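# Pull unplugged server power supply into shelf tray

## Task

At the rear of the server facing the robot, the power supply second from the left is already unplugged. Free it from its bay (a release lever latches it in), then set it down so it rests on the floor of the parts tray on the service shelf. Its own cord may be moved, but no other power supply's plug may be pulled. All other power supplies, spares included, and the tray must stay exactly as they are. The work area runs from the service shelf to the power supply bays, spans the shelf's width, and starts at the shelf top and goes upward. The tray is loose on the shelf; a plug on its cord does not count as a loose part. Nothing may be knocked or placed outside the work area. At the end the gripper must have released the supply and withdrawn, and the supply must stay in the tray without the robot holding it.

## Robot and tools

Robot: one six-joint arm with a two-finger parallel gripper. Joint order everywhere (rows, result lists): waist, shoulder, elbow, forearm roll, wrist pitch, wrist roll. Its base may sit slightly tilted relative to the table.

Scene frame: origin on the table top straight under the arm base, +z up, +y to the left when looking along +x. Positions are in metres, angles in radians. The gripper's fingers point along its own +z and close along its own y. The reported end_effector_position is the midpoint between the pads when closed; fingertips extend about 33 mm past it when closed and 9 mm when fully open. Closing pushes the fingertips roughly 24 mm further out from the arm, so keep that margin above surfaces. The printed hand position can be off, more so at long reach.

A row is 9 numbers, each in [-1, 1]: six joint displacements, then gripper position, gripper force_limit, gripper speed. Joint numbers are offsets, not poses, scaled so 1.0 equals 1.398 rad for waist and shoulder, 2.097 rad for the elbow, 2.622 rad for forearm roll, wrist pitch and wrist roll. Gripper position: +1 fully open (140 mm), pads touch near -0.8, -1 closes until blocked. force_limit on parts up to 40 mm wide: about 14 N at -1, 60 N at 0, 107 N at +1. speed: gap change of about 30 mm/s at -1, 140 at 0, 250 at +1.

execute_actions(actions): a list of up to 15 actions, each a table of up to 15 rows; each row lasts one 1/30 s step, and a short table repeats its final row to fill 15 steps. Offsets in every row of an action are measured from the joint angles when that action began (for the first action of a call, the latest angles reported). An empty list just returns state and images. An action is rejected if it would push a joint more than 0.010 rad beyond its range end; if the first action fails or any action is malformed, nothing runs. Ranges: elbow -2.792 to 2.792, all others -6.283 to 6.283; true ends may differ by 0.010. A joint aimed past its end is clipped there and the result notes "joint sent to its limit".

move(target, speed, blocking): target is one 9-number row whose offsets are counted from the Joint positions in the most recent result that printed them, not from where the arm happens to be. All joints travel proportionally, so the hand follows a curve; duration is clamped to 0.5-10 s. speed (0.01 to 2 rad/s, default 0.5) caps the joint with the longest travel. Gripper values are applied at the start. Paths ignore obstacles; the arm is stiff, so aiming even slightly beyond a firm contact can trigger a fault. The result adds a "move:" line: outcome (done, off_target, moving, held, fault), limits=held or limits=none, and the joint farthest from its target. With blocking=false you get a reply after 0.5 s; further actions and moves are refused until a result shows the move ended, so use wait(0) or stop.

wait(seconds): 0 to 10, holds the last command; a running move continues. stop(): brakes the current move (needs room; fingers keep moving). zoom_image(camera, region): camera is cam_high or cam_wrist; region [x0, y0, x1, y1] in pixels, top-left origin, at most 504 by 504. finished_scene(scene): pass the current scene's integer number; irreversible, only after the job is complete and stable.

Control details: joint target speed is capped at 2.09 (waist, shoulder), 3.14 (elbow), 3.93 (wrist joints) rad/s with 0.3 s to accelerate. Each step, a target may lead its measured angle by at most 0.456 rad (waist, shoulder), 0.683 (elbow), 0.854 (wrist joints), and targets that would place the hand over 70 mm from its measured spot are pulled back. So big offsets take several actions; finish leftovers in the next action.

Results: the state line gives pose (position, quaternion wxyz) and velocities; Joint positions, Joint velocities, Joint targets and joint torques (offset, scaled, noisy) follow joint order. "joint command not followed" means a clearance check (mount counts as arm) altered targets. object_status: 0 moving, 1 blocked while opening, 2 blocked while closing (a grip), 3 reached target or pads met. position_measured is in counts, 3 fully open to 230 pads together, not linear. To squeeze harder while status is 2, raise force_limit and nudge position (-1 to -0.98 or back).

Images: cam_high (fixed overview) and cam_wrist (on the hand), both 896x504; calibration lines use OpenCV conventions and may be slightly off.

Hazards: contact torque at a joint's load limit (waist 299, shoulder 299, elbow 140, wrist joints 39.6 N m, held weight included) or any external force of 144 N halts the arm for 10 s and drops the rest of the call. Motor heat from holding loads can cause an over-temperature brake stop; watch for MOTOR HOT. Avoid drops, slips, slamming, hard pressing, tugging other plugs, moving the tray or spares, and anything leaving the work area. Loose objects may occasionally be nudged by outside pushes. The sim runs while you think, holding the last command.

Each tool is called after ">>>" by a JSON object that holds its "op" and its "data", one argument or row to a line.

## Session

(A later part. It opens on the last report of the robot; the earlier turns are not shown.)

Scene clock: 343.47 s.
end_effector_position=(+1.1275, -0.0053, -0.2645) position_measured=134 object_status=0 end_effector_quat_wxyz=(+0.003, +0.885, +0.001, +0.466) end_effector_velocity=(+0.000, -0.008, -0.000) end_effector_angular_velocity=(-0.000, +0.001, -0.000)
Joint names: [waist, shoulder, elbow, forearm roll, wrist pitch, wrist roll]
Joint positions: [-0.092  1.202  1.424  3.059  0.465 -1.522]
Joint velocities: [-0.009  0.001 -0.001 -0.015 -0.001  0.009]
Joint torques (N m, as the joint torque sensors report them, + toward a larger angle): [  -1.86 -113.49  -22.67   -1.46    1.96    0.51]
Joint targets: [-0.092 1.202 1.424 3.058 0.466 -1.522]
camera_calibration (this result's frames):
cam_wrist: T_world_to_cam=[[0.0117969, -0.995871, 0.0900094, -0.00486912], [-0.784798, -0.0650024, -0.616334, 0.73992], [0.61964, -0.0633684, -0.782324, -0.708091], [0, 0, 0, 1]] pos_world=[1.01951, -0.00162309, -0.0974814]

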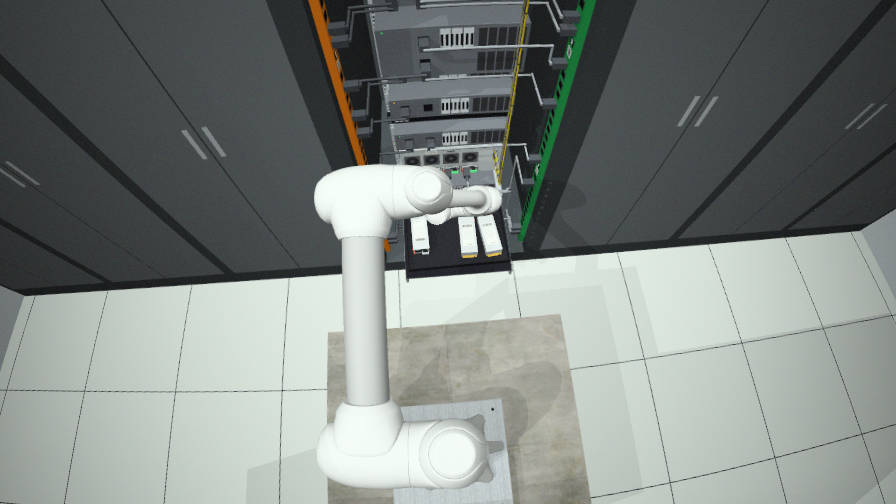

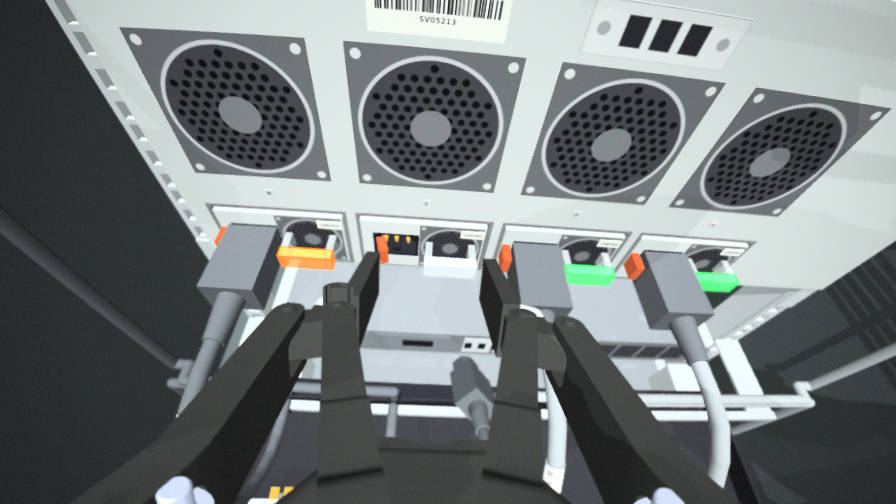

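>>> {"op": "wait", "data": {
  "seconds": 0
}}

>>> {"op": "zoom_image", "data": {
  "camera": "cam_wrist",
  "region": [340, 205, 520, 295]
}}

Scene clock: 345.40 s.
end_effector_position=(+1.1275, -0.0055, -0.2644) position_measured=136 object_status=3 end_effector_quat_wxyz=(+0.003, +0.885, +0.002, +0.466) end_effector_velocity=(-0.000, +0.000, +0.002) end_effector_angular_velocity=(-0.000, -0.001, +0.001)
Joint names: [waist, shoulder, elbow, forearm roll, wrist pitch, wrist roll]
Joint positions: [-0.092  1.202  1.424  3.058  0.466 -1.522]
Joint velocities: [ 0.    -0.002  0.002 -0.     0.    -0.   ]
Joint torques (N m, as the joint torque sensors report them, + toward a larger angle): [  -2.13 -115.88  -22.57   -1.49    1.87    0.38]
Joint targets: [-0.092 1.202 1.424 3.058 0.466 -1.522]
camera_calibration (this result's frames):
cam_wrist: T_world_to_cam=[[0.0118138, -0.995871, 0.0900117, -0.00515899], [-0.784638, -0.0650333, -0.616533, 0.73975], [0.619841, -0.0633431, -0.782166, -0.708267], [0, 0, 0, 1]] pos_world=[1.01951, -0.00189303, -0.0974373]

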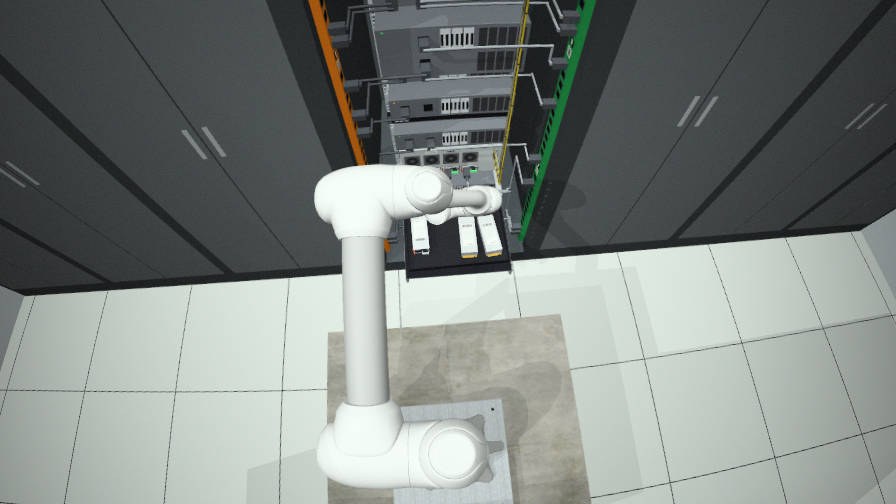

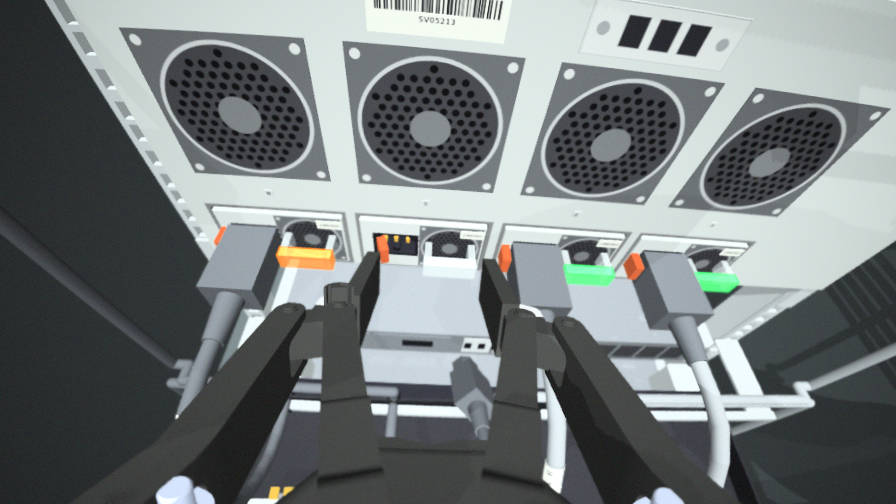

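Region (340, 205, 520, 295) of cam_wrist's 896x504 image, scaled by 2.800, with more detail than that image has.

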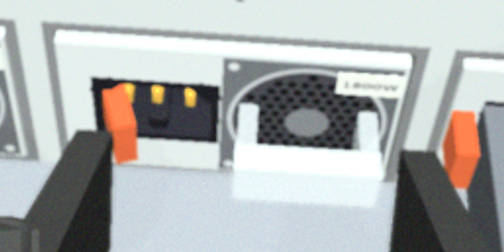

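>>> {"op": "execute_actions", "data": {
  "actions": [
    [[0,-0.0004,-0.00003,-0.00004,-0.00024,0.00005,-0.06,-0.3,-1],[0,-0.0008,-0.00006,-0.00008,-0.00048,0.0001,-0.06,-0.3,-1],[0,-0.0012,-0.0001,-0.00011,-0.00073,0.00015,-0.06,-0.3,-1],[0,-0.0016,-0.00013,-0.00015,-0.00097,0.0002,-0.06,-0.3,-1],[0,-0.002,-0.00016,-0.00019,-0.00121,0.00025,-0.06,-0.3,-1],[0,-0.0024,-0.0002,-0.00023,-0.00146,0.0003,-0.06,-0.3,-1],[0,-0.0028,-0.00023,-0.00026,-0.0017,0.00035,-0.06,-0.3,-1],[0,-0.00323,-0.00026,-0.0003,-0.00194,0.0004,-0.06,-0.3,-1]],
    [[0,0,0,0,0,0,-1,-0.3,-1]]
  ]
}}

>>> {"op": "wait", "data": {
  "seconds": 0.3
}}

>>> {"op": "zoom_image", "data": {
  "camera": "cam_wrist",
  "region": [340, 205, 520, 295]
}}

Scene clock: 371.73 s.
end_effector_position=(+1.1289, -0.0055, -0.2605) position_measured=151 object_status=0 end_effector_quat_wxyz=(+0.003, +0.885, +0.002, +0.466) end_effector_velocity=(-0.000, +0.000, -0.001) end_effector_angular_velocity=(+0.000, -0.001, -0.000)
Joint names: [waist, shoulder, elbow, forearm roll, wrist pitch, wrist roll]
Joint positions: [-0.092  1.197  1.424  3.057  0.461 -1.521]
Joint velocities: [ 0.     0.001  0.     0.001  0.002 -0.   ]
Joint torques (N m, as the joint torque sensors report them, + toward a larger angle): [ -38.17 -112.52  -40.57    4.84    3.48    1.13]
Joint targets: [-0.092 1.197 1.424 3.058 0.461 -1.521]
camera_calibration (this result's frames):
cam_wrist: T_world_to_cam=[[0.0119305, -0.99587, 0.0900008, -0.00564905], [-0.784723, -0.065109, -0.616417, 0.743429], [0.619731, -0.0632716, -0.78226, -0.70596], [0, 0, 0, 1]] pos_world=[1.02096, -0.00188903, -0.0934734]

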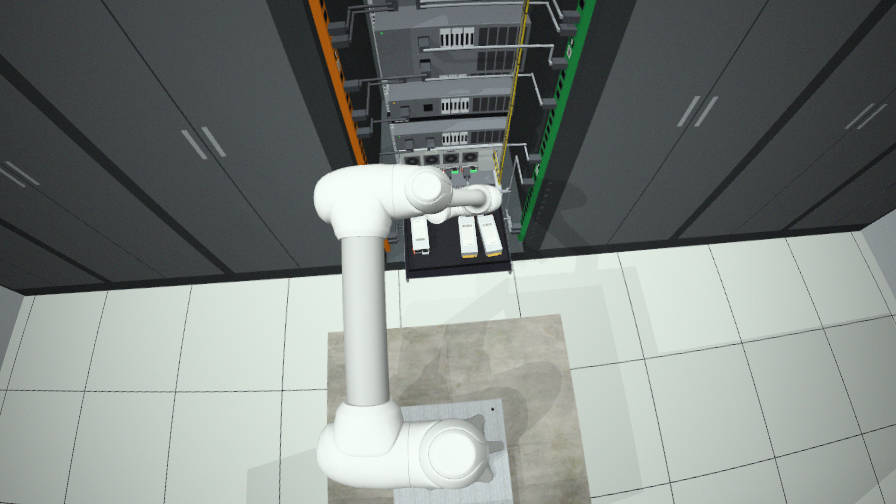

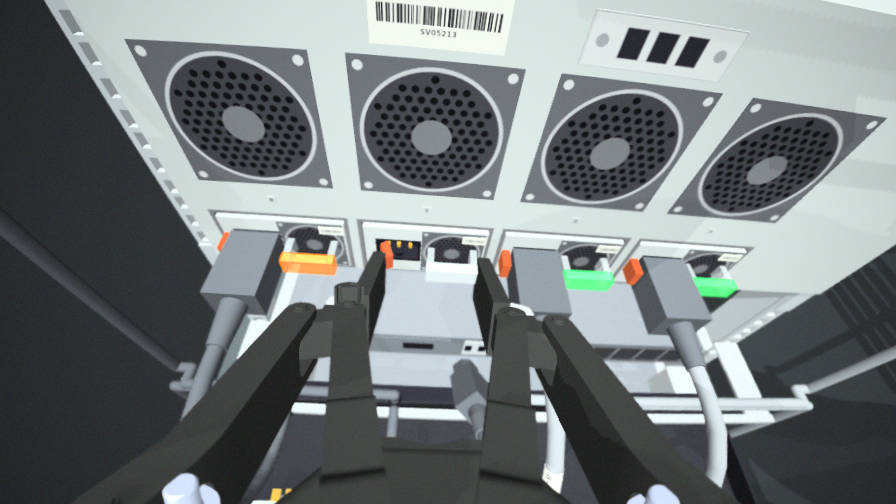

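Scene clock: 372.03 s.
end_effector_position=(+1.1289, -0.0055, -0.2605) position_measured=151 object_status=2 end_effector_quat_wxyz=(+0.003, +0.885, +0.001, +0.466) end_effector_velocity=(-0.000, +0.001, -0.001) end_effector_angular_velocity=(+0.000, +0.000, +0.000)
Joint names: [waist, shoulder, elbow, forearm roll, wrist pitch, wrist roll]
Joint positions: [-0.092  1.197  1.424  3.058  0.461 -1.521]
Joint velocities: [ 0.001  0.001 -0.     0.     0.    -0.   ]
Joint torques (N m, as the joint torque sensors report them, + toward a larger angle): [ -40.53 -111.95  -40.32    4.69    3.46    1.15]
Joint targets: [-0.092 1.197 1.424 3.058 0.461 -1.521]
wait: 0.30 s; at rest by 0.17 s
camera_calibration (this result's frames):
cam_wrist: T_world_to_cam=[[0.0117554, -0.995881, 0.0899026, -0.00550622], [-0.784734, -0.0649104, -0.616424, 0.743436], [0.619721, -0.0633034, -0.782265, -0.705951], [0, 0, 0, 1]] pos_world=[1.02096, -0.00191593, -0.093474]

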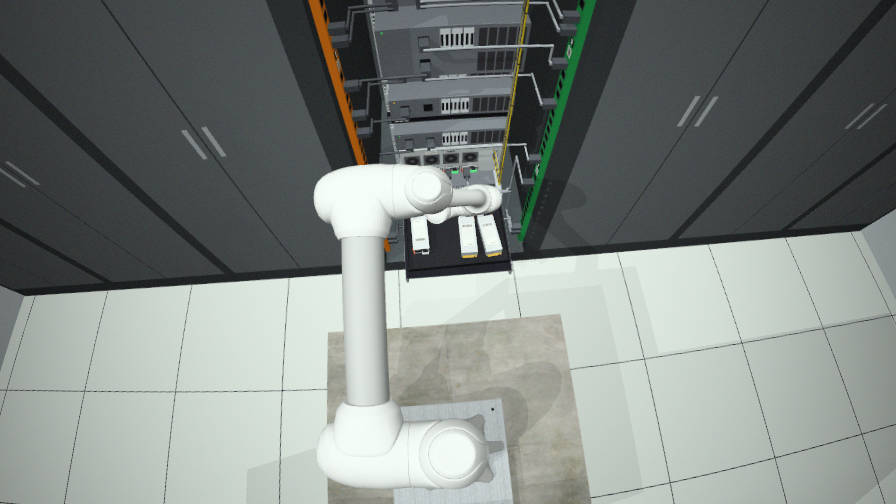

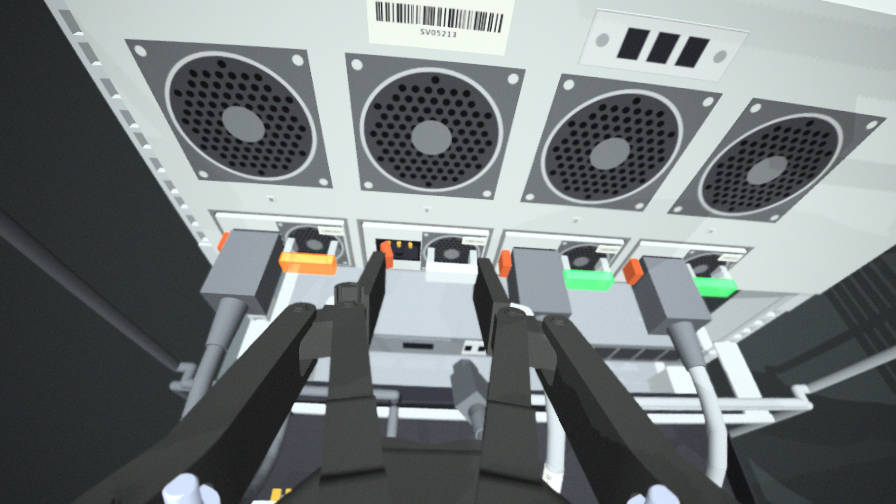

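Region (340, 205, 520, 295) of cam_wrist's 896x504 image, scaled by 2.800, with more detail than that image has.

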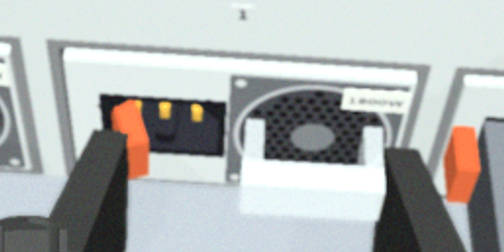

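>>> {"op": "move", "data": {
  "target": [0.001, -0.00085, 0.00177, 0.0011, 0.00097, -0.0007, -0.27, 0.7, -1],
  "speed": 0.01
}}

>>> {"op": "zoom_image", "data": {
  "camera": "cam_wrist",
  "region": [340, 205, 520, 295]
}}

Scene clock: 384.73 s.
end_effector_position=(+1.1276, -0.0044, -0.2604) position_measured=158 object_status=2 end_effector_quat_wxyz=(+0.003, +0.885, +0.001, +0.466) end_effector_velocity=(-0.002, -0.000, -0.002) end_effector_angular_velocity=(-0.001, +0.003, +0.001)
Joint names: [waist, shoulder, elbow, forearm roll, wrist pitch, wrist roll]
Joint positions: [-0.091  1.196  1.428  3.06   0.463 -1.523]
Joint velocities: [-0.     0.     0.002 -0.001 -0.001 -0.001]
Joint torques (N m, as the joint torque sensors report them, + toward a larger angle): [  -7.12 -116.4   -13.2     1.21    0.2     1.75]
Joint targets: [-0.090 1.196 1.428 3.060 0.463 -1.523]
move: done; limits=none; farthest joint: the waist, 0.000 radians from its target (0.001 radians at the start)
camera_calibration (this result's frames):
cam_wrist: T_world_to_cam=[[0.0116196, -0.995891, 0.0898106, -0.00422285], [-0.784589, -0.0647621, -0.616624, 0.742275], [0.619907, -0.0632995, -0.782118, -0.705132], [0, 0, 0, 1]] pos_world=[1.01955, -0.00076868, -0.0934118]

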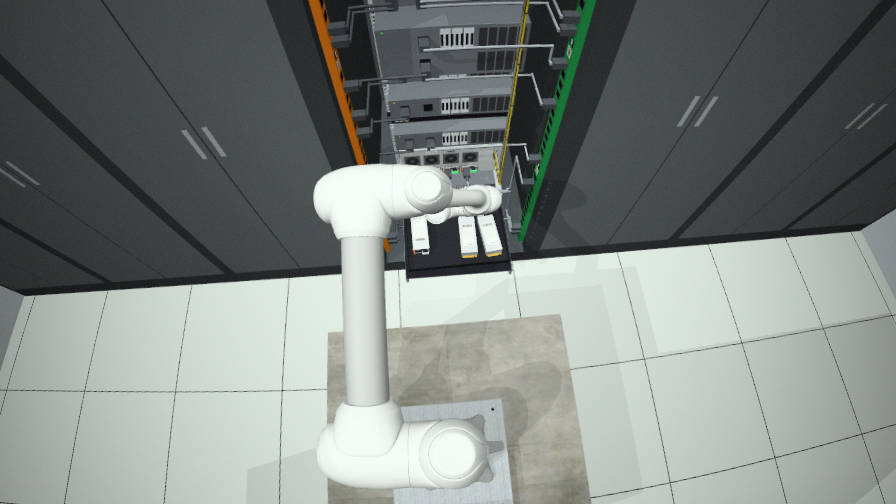

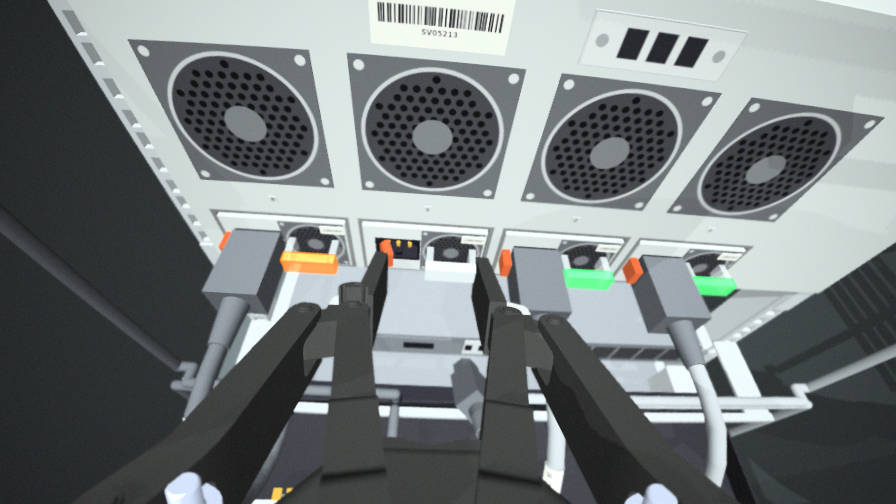

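Region (340, 205, 520, 295) of cam_wrist's 896x504 image, scaled by 2.800, with more detail than that image has.

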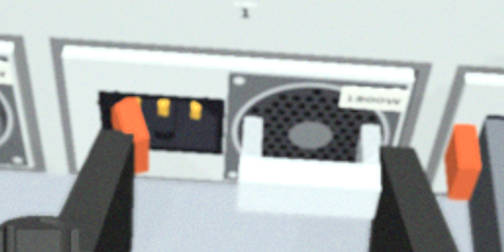

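>>> {"op": "move", "data": {
  "target": [0, -0.00085, 0.00177, 0.0001, 0.00097, -0.0001, -0.3, 0.7, -1],
  "speed": 0.01
}}

>>> {"op": "zoom_image", "data": {
  "camera": "cam_wrist",
  "region": [340, 205, 520, 295]
}}

Scene clock: 392.20 s.
end_effector_position=(+1.1261, -0.0043, -0.2604) position_measured=161 object_status=0 end_effector_quat_wxyz=(+0.002, +0.885, +0.001, +0.466) end_effector_velocity=(+0.000, +0.000, -0.000) end_effector_angular_velocity=(+0.001, +0.001, -0.001)
Joint names: [waist, shoulder, elbow, forearm roll, wrist pitch, wrist roll]
Joint positions: [-0.091  1.195  1.431  3.061  0.466 -1.523]
Joint velocities: [ 0.     0.001 -0.001  0.    -0.002  0.001]
Joint torques (N m, as the joint torque sensors report them, + toward a larger angle): [  32.18 -106.63   -9.08   -4.7    -1.03    1.8 ]
Joint targets: [-0.091 1.195 1.431 3.061 0.466 -1.523]
move: done; limits=none; farthest joint: the forearm roll, 0.001 radians from its target (0.000 radians at the start)
camera_calibration (this result's frames):
cam_wrist: T_world_to_cam=[[0.0115635, -0.995903, 0.089685, -0.00410896], [-0.784567, -0.0646428, -0.616665, 0.741097], [0.619936, -0.0632331, -0.7821, -0.704215], [0, 0, 0, 1]] pos_world=[1.01806, -0.000715225, -0.0933896]

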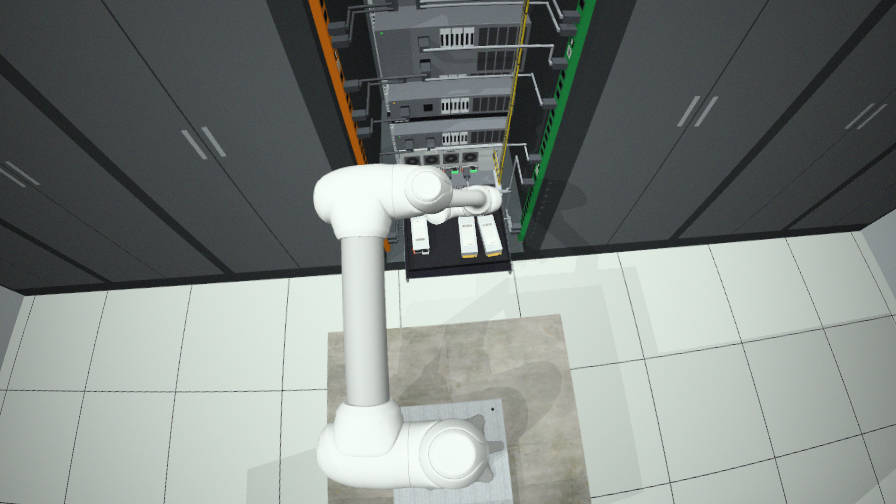

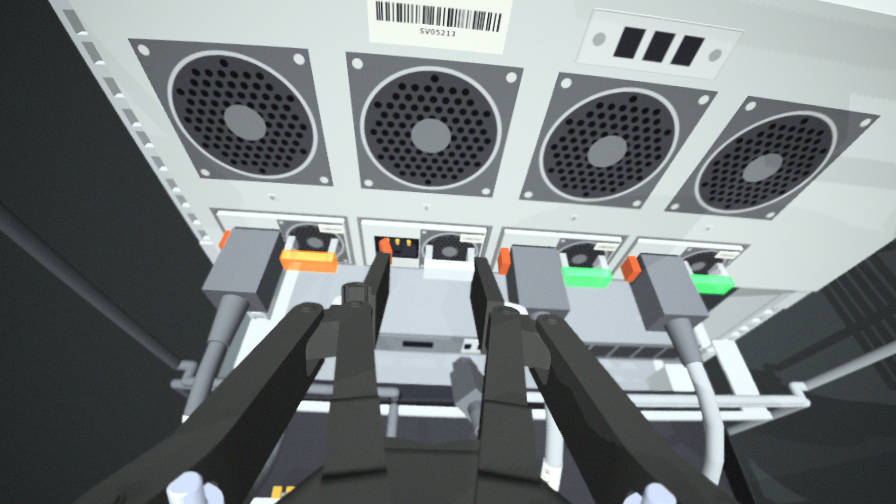

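Region (340, 205, 520, 295) of cam_wrist's 896x504 image, scaled by 2.800, with more detail than that image has.

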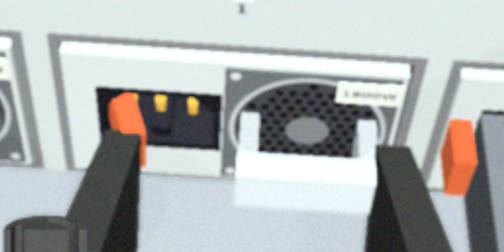

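>>> {"op": "execute_actions", "data": {
  "actions": [
    [[0,0,0,0,0,0,-0.15,0,0],[0,0,0,0,0,0,-0.15,0,0],[-0.00002,-0.00042,0.00088,0.00008,0.00048,-0.00009,-0.15,0,0],[-0.00005,-0.00085,0.00177,0.00015,0.00096,-0.00018,-0.15,0,0],[-0.00008,-0.00127,0.00265,0.00023,0.00144,-0.00026,-0.15,0,0],[-0.0001,-0.00169,0.00353,0.0003,0.00193,-0.00035,-0.15,0,0],[-0.00013,-0.00211,0.00441,0.00038,0.00241,-0.00044,-0.15,0,0],[-0.00015,-0.00254,0.0053,0.00045,0.00289,-0.00053,-0.15,0,0],[-0.00018,-0.00296,0.00618,0.00053,0.00337,-0.00061,-0.15,0,0],[-0.0002,-0.00338,0.00706,0.0006,0.00385,-0.0007,-0.15,0,0]]
  ]
}}

>>> {"op": "move", "data": {
  "target": [0.00515, 0.00307, -0.00112, 0.00496, 0.00064, -0.0029, 0.105, 0, -1],
  "speed": 0.025
}}

Scene clock: 445.07 s.
end_effector_position=(+1.1201, -0.0042, -0.2604) position_measured=148 object_status=3 end_effector_quat_wxyz=(+0.003, +0.885, +0.001, +0.466) end_effector_velocity=(-0.001, +0.000, -0.002) end_effector_angular_velocity=(-0.000, +0.000, +0.000)
Joint names: [waist, shoulder, elbow, forearm roll, wrist pitch, wrist roll]
Joint positions: [-0.091  1.19   1.446  3.062  0.476 -1.525]
Joint velocities: [ 0.     0.001  0.002  0.     0.003 -0.001]
Joint torques (N m, as the joint torque sensors report them, + toward a larger angle): [   0.5  -113.19  -22.14   -1.71    1.94    0.22]
Joint targets: [-0.091 1.190 1.446 3.062 0.476 -1.525]
camera_calibration (this result's frames):
cam_wrist: T_world_to_cam=[[0.0114828, -0.995899, 0.0897401, -0.00382654], [-0.784577, -0.0646128, -0.616655, 0.736442], [0.619925, -0.0633271, -0.782102, -0.700488], [0, 0, 0, 1]] pos_world=[1.01209, -0.000587126, -0.0933782]

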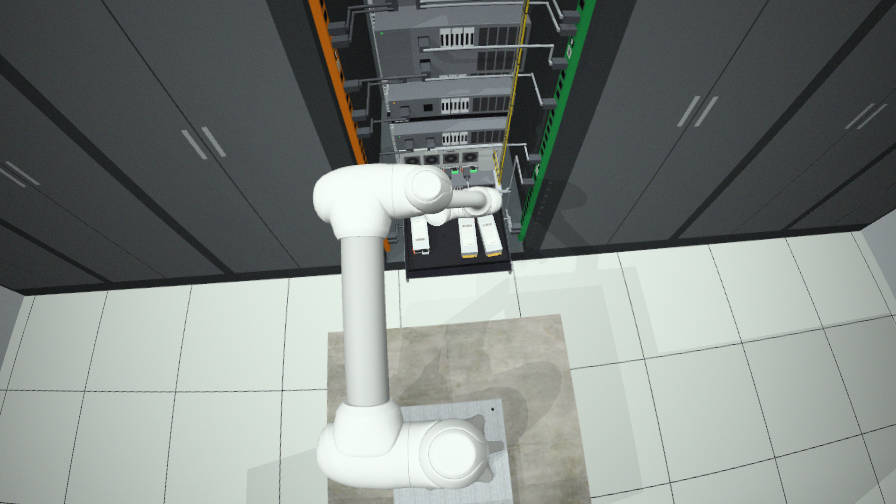

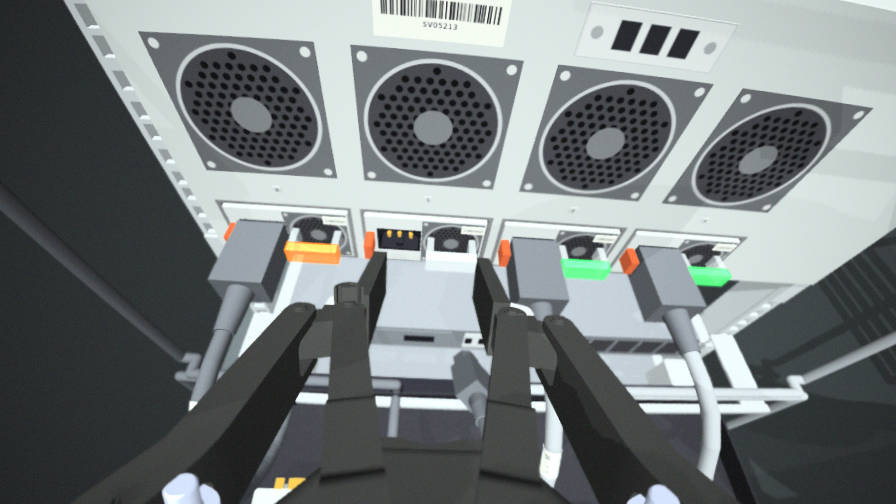

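Scene clock: 445.97 s.
end_effector_position=(+1.1201, +0.0019, -0.2634) position_measured=116 object_status=0 end_effector_quat_wxyz=(+0.002, +0.885, +0.001, +0.466) end_effector_velocity=(+0.001, +0.001, -0.001) end_effector_angular_velocity=(-0.000, +0.000, +0.001)
Joint names: [waist, shoulder, elbow, forearm roll, wrist pitch, wrist roll]
Joint positions: [-0.084  1.195  1.444  3.075  0.477 -1.532]
Joint velocities: [ 0.001  0.002 -0.002 -0.    -0.    -0.   ]
Joint torques (N m, as the joint torque sensors report them, + toward a larger angle): [  -0.6  -112.9   -22.12   -1.71    2.03    0.39]
Joint targets: [-0.084 1.195 1.444 3.075 0.477 -1.532]
move: done; limits=none; farthest joint: the waist, 0.000 radians from its target (0.007 radians at the start)
camera_calibration (this result's frames):
cam_wrist: T_world_to_cam=[[0.0115862, -0.995905, 0.0896573, 0.00240189], [-0.784579, -0.0646422, -0.61665, 0.734965], [0.619921, -0.0631986, -0.782115, -0.70247], [0, 0, 0, 1]] pos_world=[1.01209, 0.00550672, -0.0964114]

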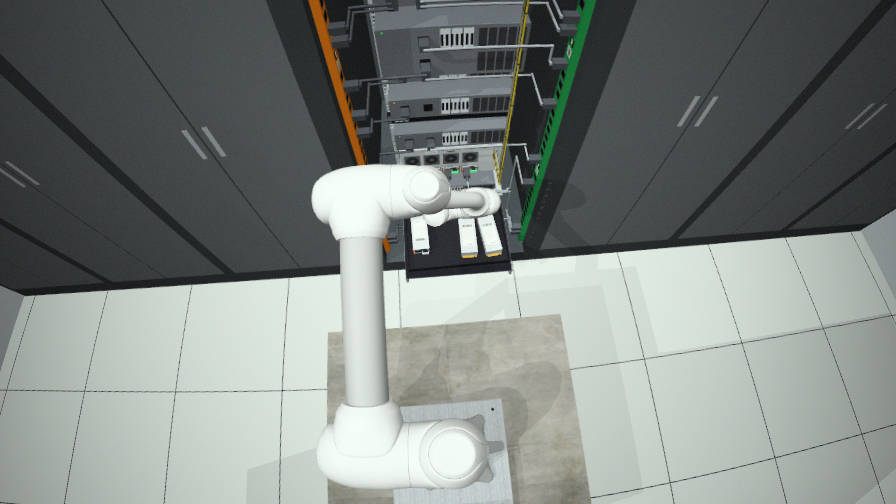

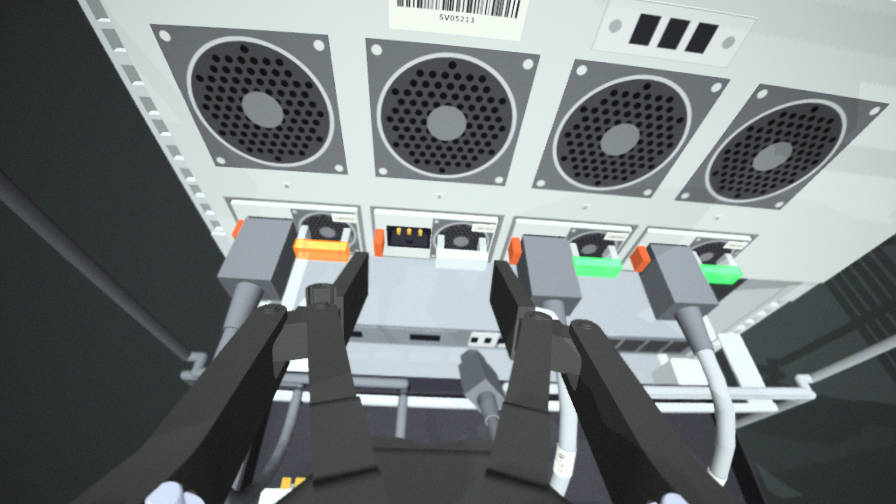

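>>> {"op": "move", "data": {
  "target": [0.00043, 0.01127, -0.01818, -0.00072, -0.00853, 0.00103, 0.105, 0, -1],
  "speed": 0.05
}}

>>> {"op": "zoom_image", "data": {
  "camera": "cam_wrist",
  "region": [340, 205, 520, 295]
}}

Scene clock: 452.27 s.
end_effector_position=(+1.1345, +0.0019, -0.2665) position_measured=116 object_status=3 end_effector_quat_wxyz=(+0.002, +0.885, +0.001, +0.466) end_effector_velocity=(+0.000, +0.000, -0.000) end_effector_angular_velocity=(-0.000, +0.001, +0.000)
Joint names: [waist, shoulder, elbow, forearm roll, wrist pitch, wrist roll]
Joint positions: [-0.083  1.21   1.406  3.073  0.455 -1.53 ]
Joint velocities: [ 0.     0.    -0.001  0.001 -0.002 -0.001]
Joint torques (N m, as the joint torque sensors report them, + toward a larger angle): [  -0.95 -116.28  -23.55   -1.78    2.09    0.32]
Joint targets: [-0.083 1.210 1.405 3.073 0.455 -1.530]
move: done; limits=none; farthest joint: the waist, 0.000 radians from its target (0.000 radians at the start)
camera_calibration (this result's frames):
cam_wrist: T_world_to_cam=[[0.0115884, -0.995906, 0.0896497, 0.00248641], [-0.784593, -0.0646377, -0.616632, 0.744325], [0.619902, -0.0631928, -0.78213, -0.713784], [0, 0, 0, 1]] pos_world=[1.02644, 0.00548166, -0.0995201]

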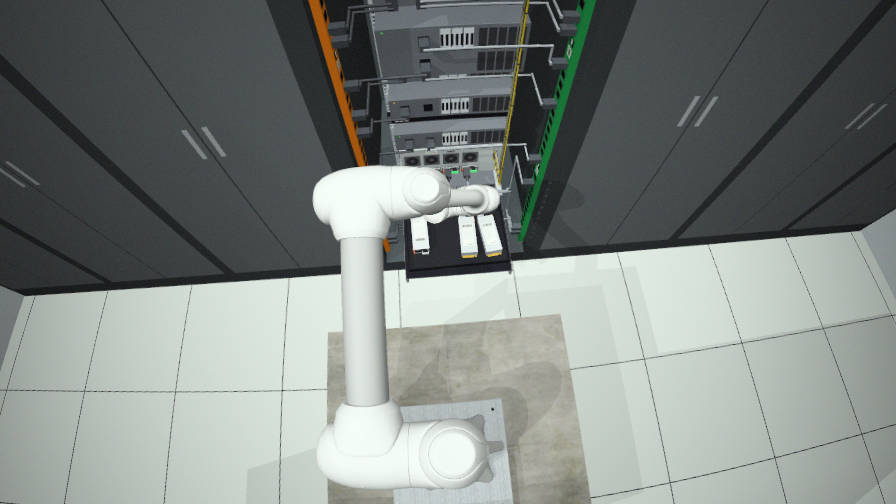

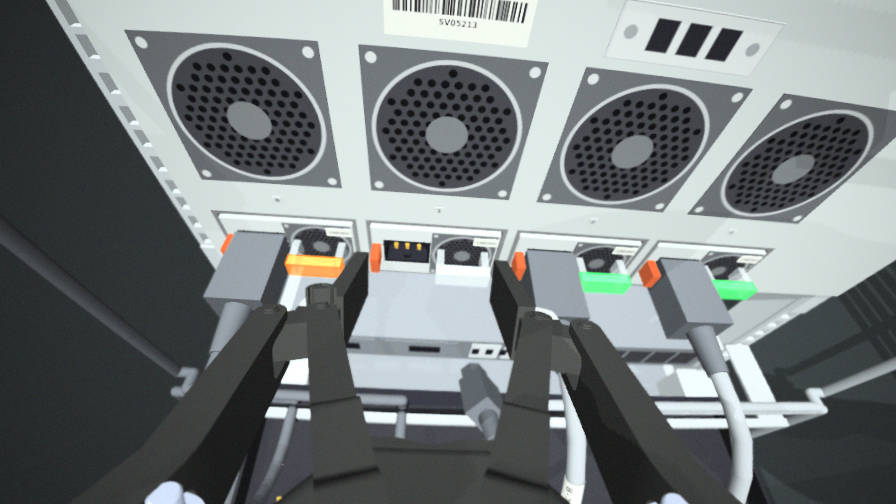

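Region (340, 205, 520, 295) of cam_wrist's 896x504 image, scaled by 2.800, with more detail than that image has.

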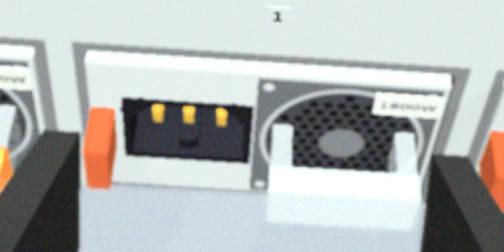

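>>> {"op": "execute_actions", "data": {
  "actions": [
    [[-0.00041,0,0,-0.00041,0,0.00024,0.105,-0.3,-1],[-0.00082,0,0,-0.00082,0,0.00049,0.105,-0.3,-1],[-0.00122,0,0,-0.00122,0,0.00073,0.105,-0.3,-1],[-0.00163,0,0,-0.00163,0,0.00098,-0.02,-0.3,-1],[-0.00204,0,0,-0.00204,0,0.00122,-0.02,-0.3,-1],[-0.00245,0,0,-0.00245,0,0.00146,-0.02,-0.3,-1],[-0.00286,0,0,-0.00286,0,0.00171,-0.02,-0.3,-1],[-0.00326,0,0,-0.00326,0,0.00195,-0.02,-0.3,-1],[-0.00367,0,0,-0.00367,0,0.0022,-0.02,-0.3,-1],[-0.00408,0,0,-0.00408,0.0001,0.00244,-0.02,-0.3,-1]],
    [[0,0,0,0,0,0,-0.25,-0.3,-1]]
  ]
}}

>>> {"op": "zoom_image", "data": {
  "camera": "cam_wrist",
  "region": [340, 205, 520, 295]
}}

Scene clock: 459.53 s.
end_effector_position=(+1.1345, -0.0030, -0.2665) position_measured=146 object_status=0 end_effector_quat_wxyz=(+0.002, +0.885, +0.001, +0.466) end_effector_velocity=(+0.001, +0.000, +0.000) end_effector_angular_velocity=(+0.000, -0.001, -0.000)
Joint names: [waist, shoulder, elbow, forearm roll, wrist pitch, wrist roll]
Joint positions: [-0.089  1.21   1.405  3.063  0.455 -1.523]
Joint velocities: [ 0.     0.001 -0.002 -0.     0.     0.001]
Joint torques (N m, as the joint torque sensors report them, + toward a larger angle): [   5.1  -103.8   -36.22   -2.62    2.37    0.44]
Joint targets: [-0.089 1.210 1.405 3.063 0.455 -1.523]
camera_calibration (this result's frames):
cam_wrist: T_world_to_cam=[[0.0115709, -0.995901, 0.0897018, -0.00239564], [-0.784613, -0.0646542, -0.616605, 0.744052], [0.619877, -0.0632465, -0.782146, -0.714062], [0, 0, 0, 1]] pos_world=[1.02645, 0.000558302, -0.0994999]

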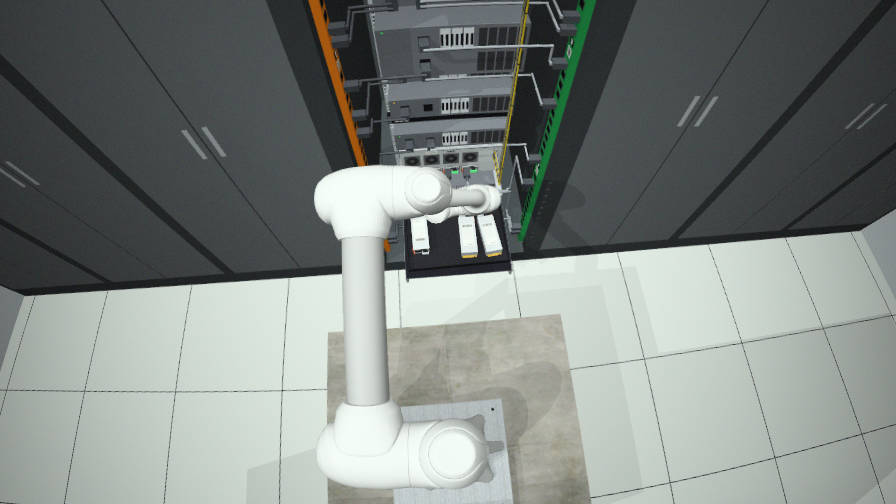

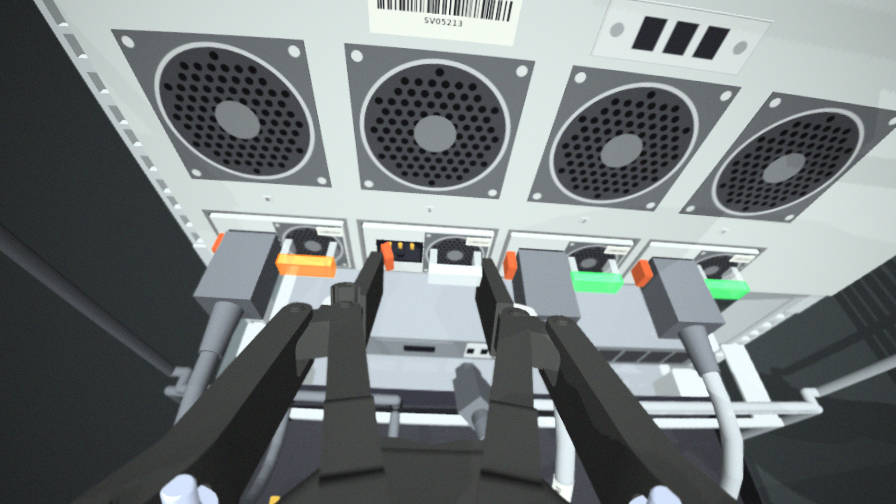

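Region (340, 205, 520, 295) of cam_wrist's 896x504 image, scaled by 2.800, with more detail than that image has.

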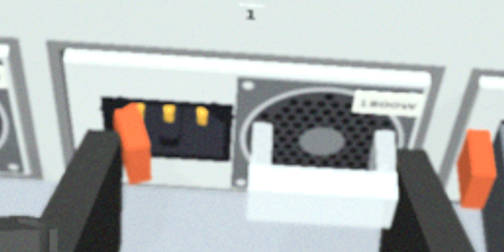

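>>> {"op": "move", "data": {
  "target": [-0.00025, -0.00157, 0.0018, -0.00017, 0.0006, 0.00004, -0.27, 1, -1],
  "speed": 0.01
}}

>>> {"op": "zoom_image", "data": {
  "camera": "cam_wrist",
  "region": [340, 205, 520, 295]
}}

Scene clock: 469.13 s.
end_effector_position=(+1.1334, -0.0031, -0.2655) position_measured=155 object_status=2 end_effector_quat_wxyz=(+0.002, +0.885, +0.001, +0.466) end_effector_velocity=(-0.002, -0.000, -0.003) end_effector_angular_velocity=(-0.000, +0.005, -0.000)
Joint names: [waist, shoulder, elbow, forearm roll, wrist pitch, wrist roll]
Joint positions: [-0.089  1.208  1.409  3.062  0.457 -1.523]
Joint velocities: [-0.     0.001  0.001 -0.001 -0.002  0.   ]
Joint torques (N m, as the joint torque sensors report them, + toward a larger angle): [  -1.38 -113.07    0.33   -0.25   -2.33    1.66]
Joint targets: [-0.089 1.208 1.409 3.062 0.457 -1.523]
move: done; limits=none; farthest joint: the waist, 0.000 radians from its target (0.001 radians at the start)
camera_calibration (this result's frames):
cam_wrist: T_world_to_cam=[[0.0118207, -0.995889, 0.0898086, -0.00279237], [-0.784417, -0.0649356, -0.616825, 0.743518], [0.620121, -0.0631561, -0.78196, -0.71284], [0, 0, 0, 1]] pos_world=[1.02531, 0.000479649, -0.0985411]

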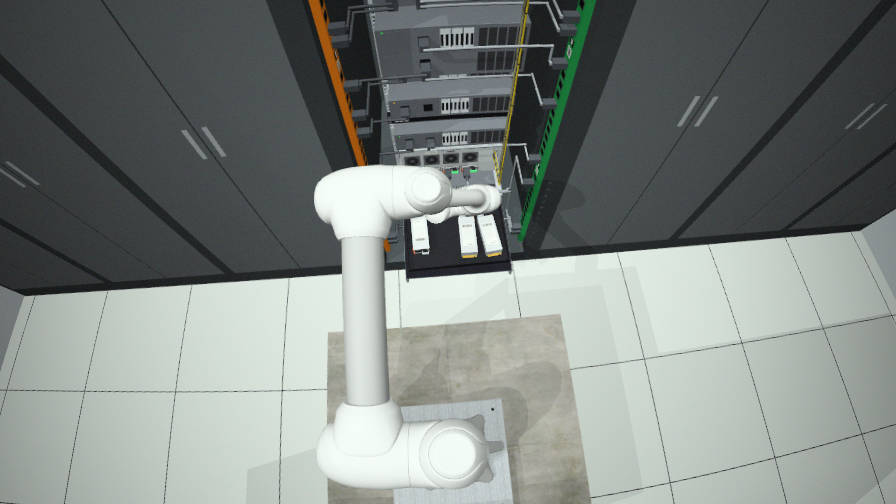

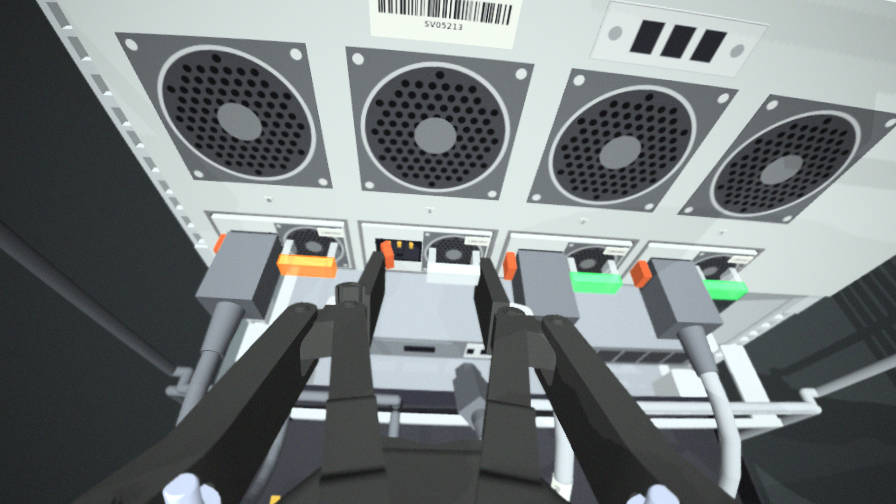

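Region (340, 205, 520, 295) of cam_wrist's 896x504 image, scaled by 2.800, with more detail than that image has.

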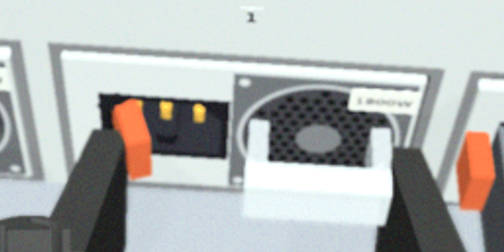

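>>> {"op": "move", "data": {
  "target": [0, 0.00005, 0.00096, 0.0001, 0.00079, -0.0001, -0.285, 1, -1],
  "speed": 0.01
}}

>>> {"op": "zoom_image", "data": {
  "camera": "cam_wrist",
  "region": [340, 205, 520, 295]
}}

Scene clock: 475.17 s.
end_effector_position=(+1.1324, -0.0032, -0.2661) position_measured=155 object_status=2 end_effector_quat_wxyz=(+0.002, +0.885, +0.001, +0.466) end_effector_velocity=(-0.002, -0.001, -0.003) end_effector_angular_velocity=(-0.000, +0.005, -0.000)
Joint names: [waist, shoulder, elbow, forearm roll, wrist pitch, wrist roll]
Joint positions: [-0.089  1.208  1.411  3.063  0.459 -1.523]
Joint velocities: [-0.001  0.001  0.001 -0.001 -0.002  0.   ]
Joint torques (N m, as the joint torque sensors report them, + toward a larger angle): [ -5.75 -96.31   7.81   0.83  -6.69   1.83]
Joint targets: [-0.089 1.208 1.411 3.063 0.459 -1.523]
move: done; limits=none; farthest joint: the waist, 0.000 radians from its target (0.000 radians at the start)
camera_calibration (this result's frames):
cam_wrist: T_world_to_cam=[[0.0116621, -0.995897, 0.0897419, -0.00268371], [-0.784413, -0.0647708, -0.616848, 0.742369], [0.620129, -0.063201, -0.78195, -0.712698], [0, 0, 0, 1]] pos_world=[1.02432, 0.000367951, -0.0991239]

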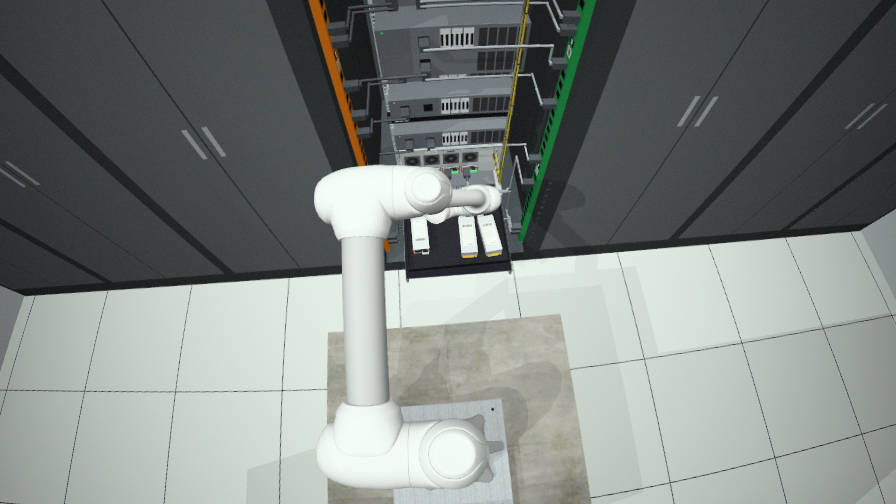

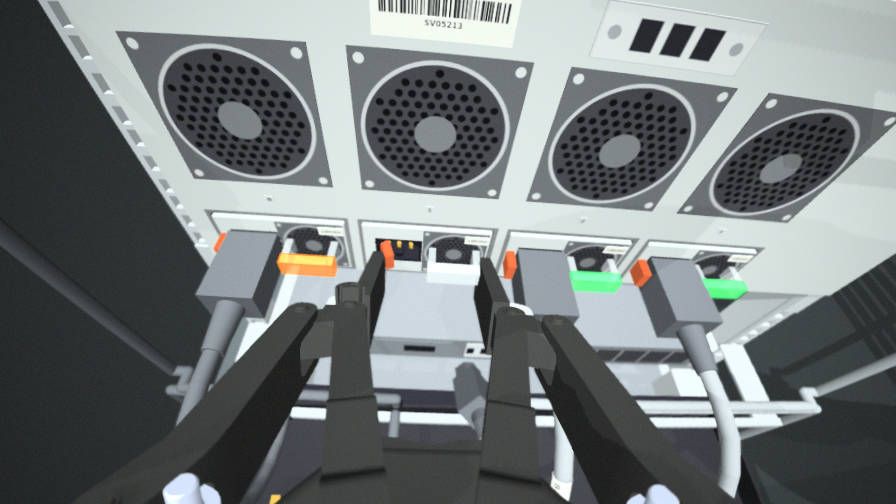

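Region (340, 205, 520, 295) of cam_wrist's 896x504 image, scaled by 2.800, with more detail than that image has.

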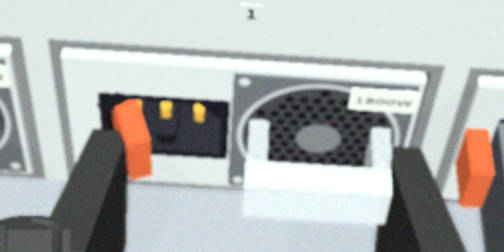

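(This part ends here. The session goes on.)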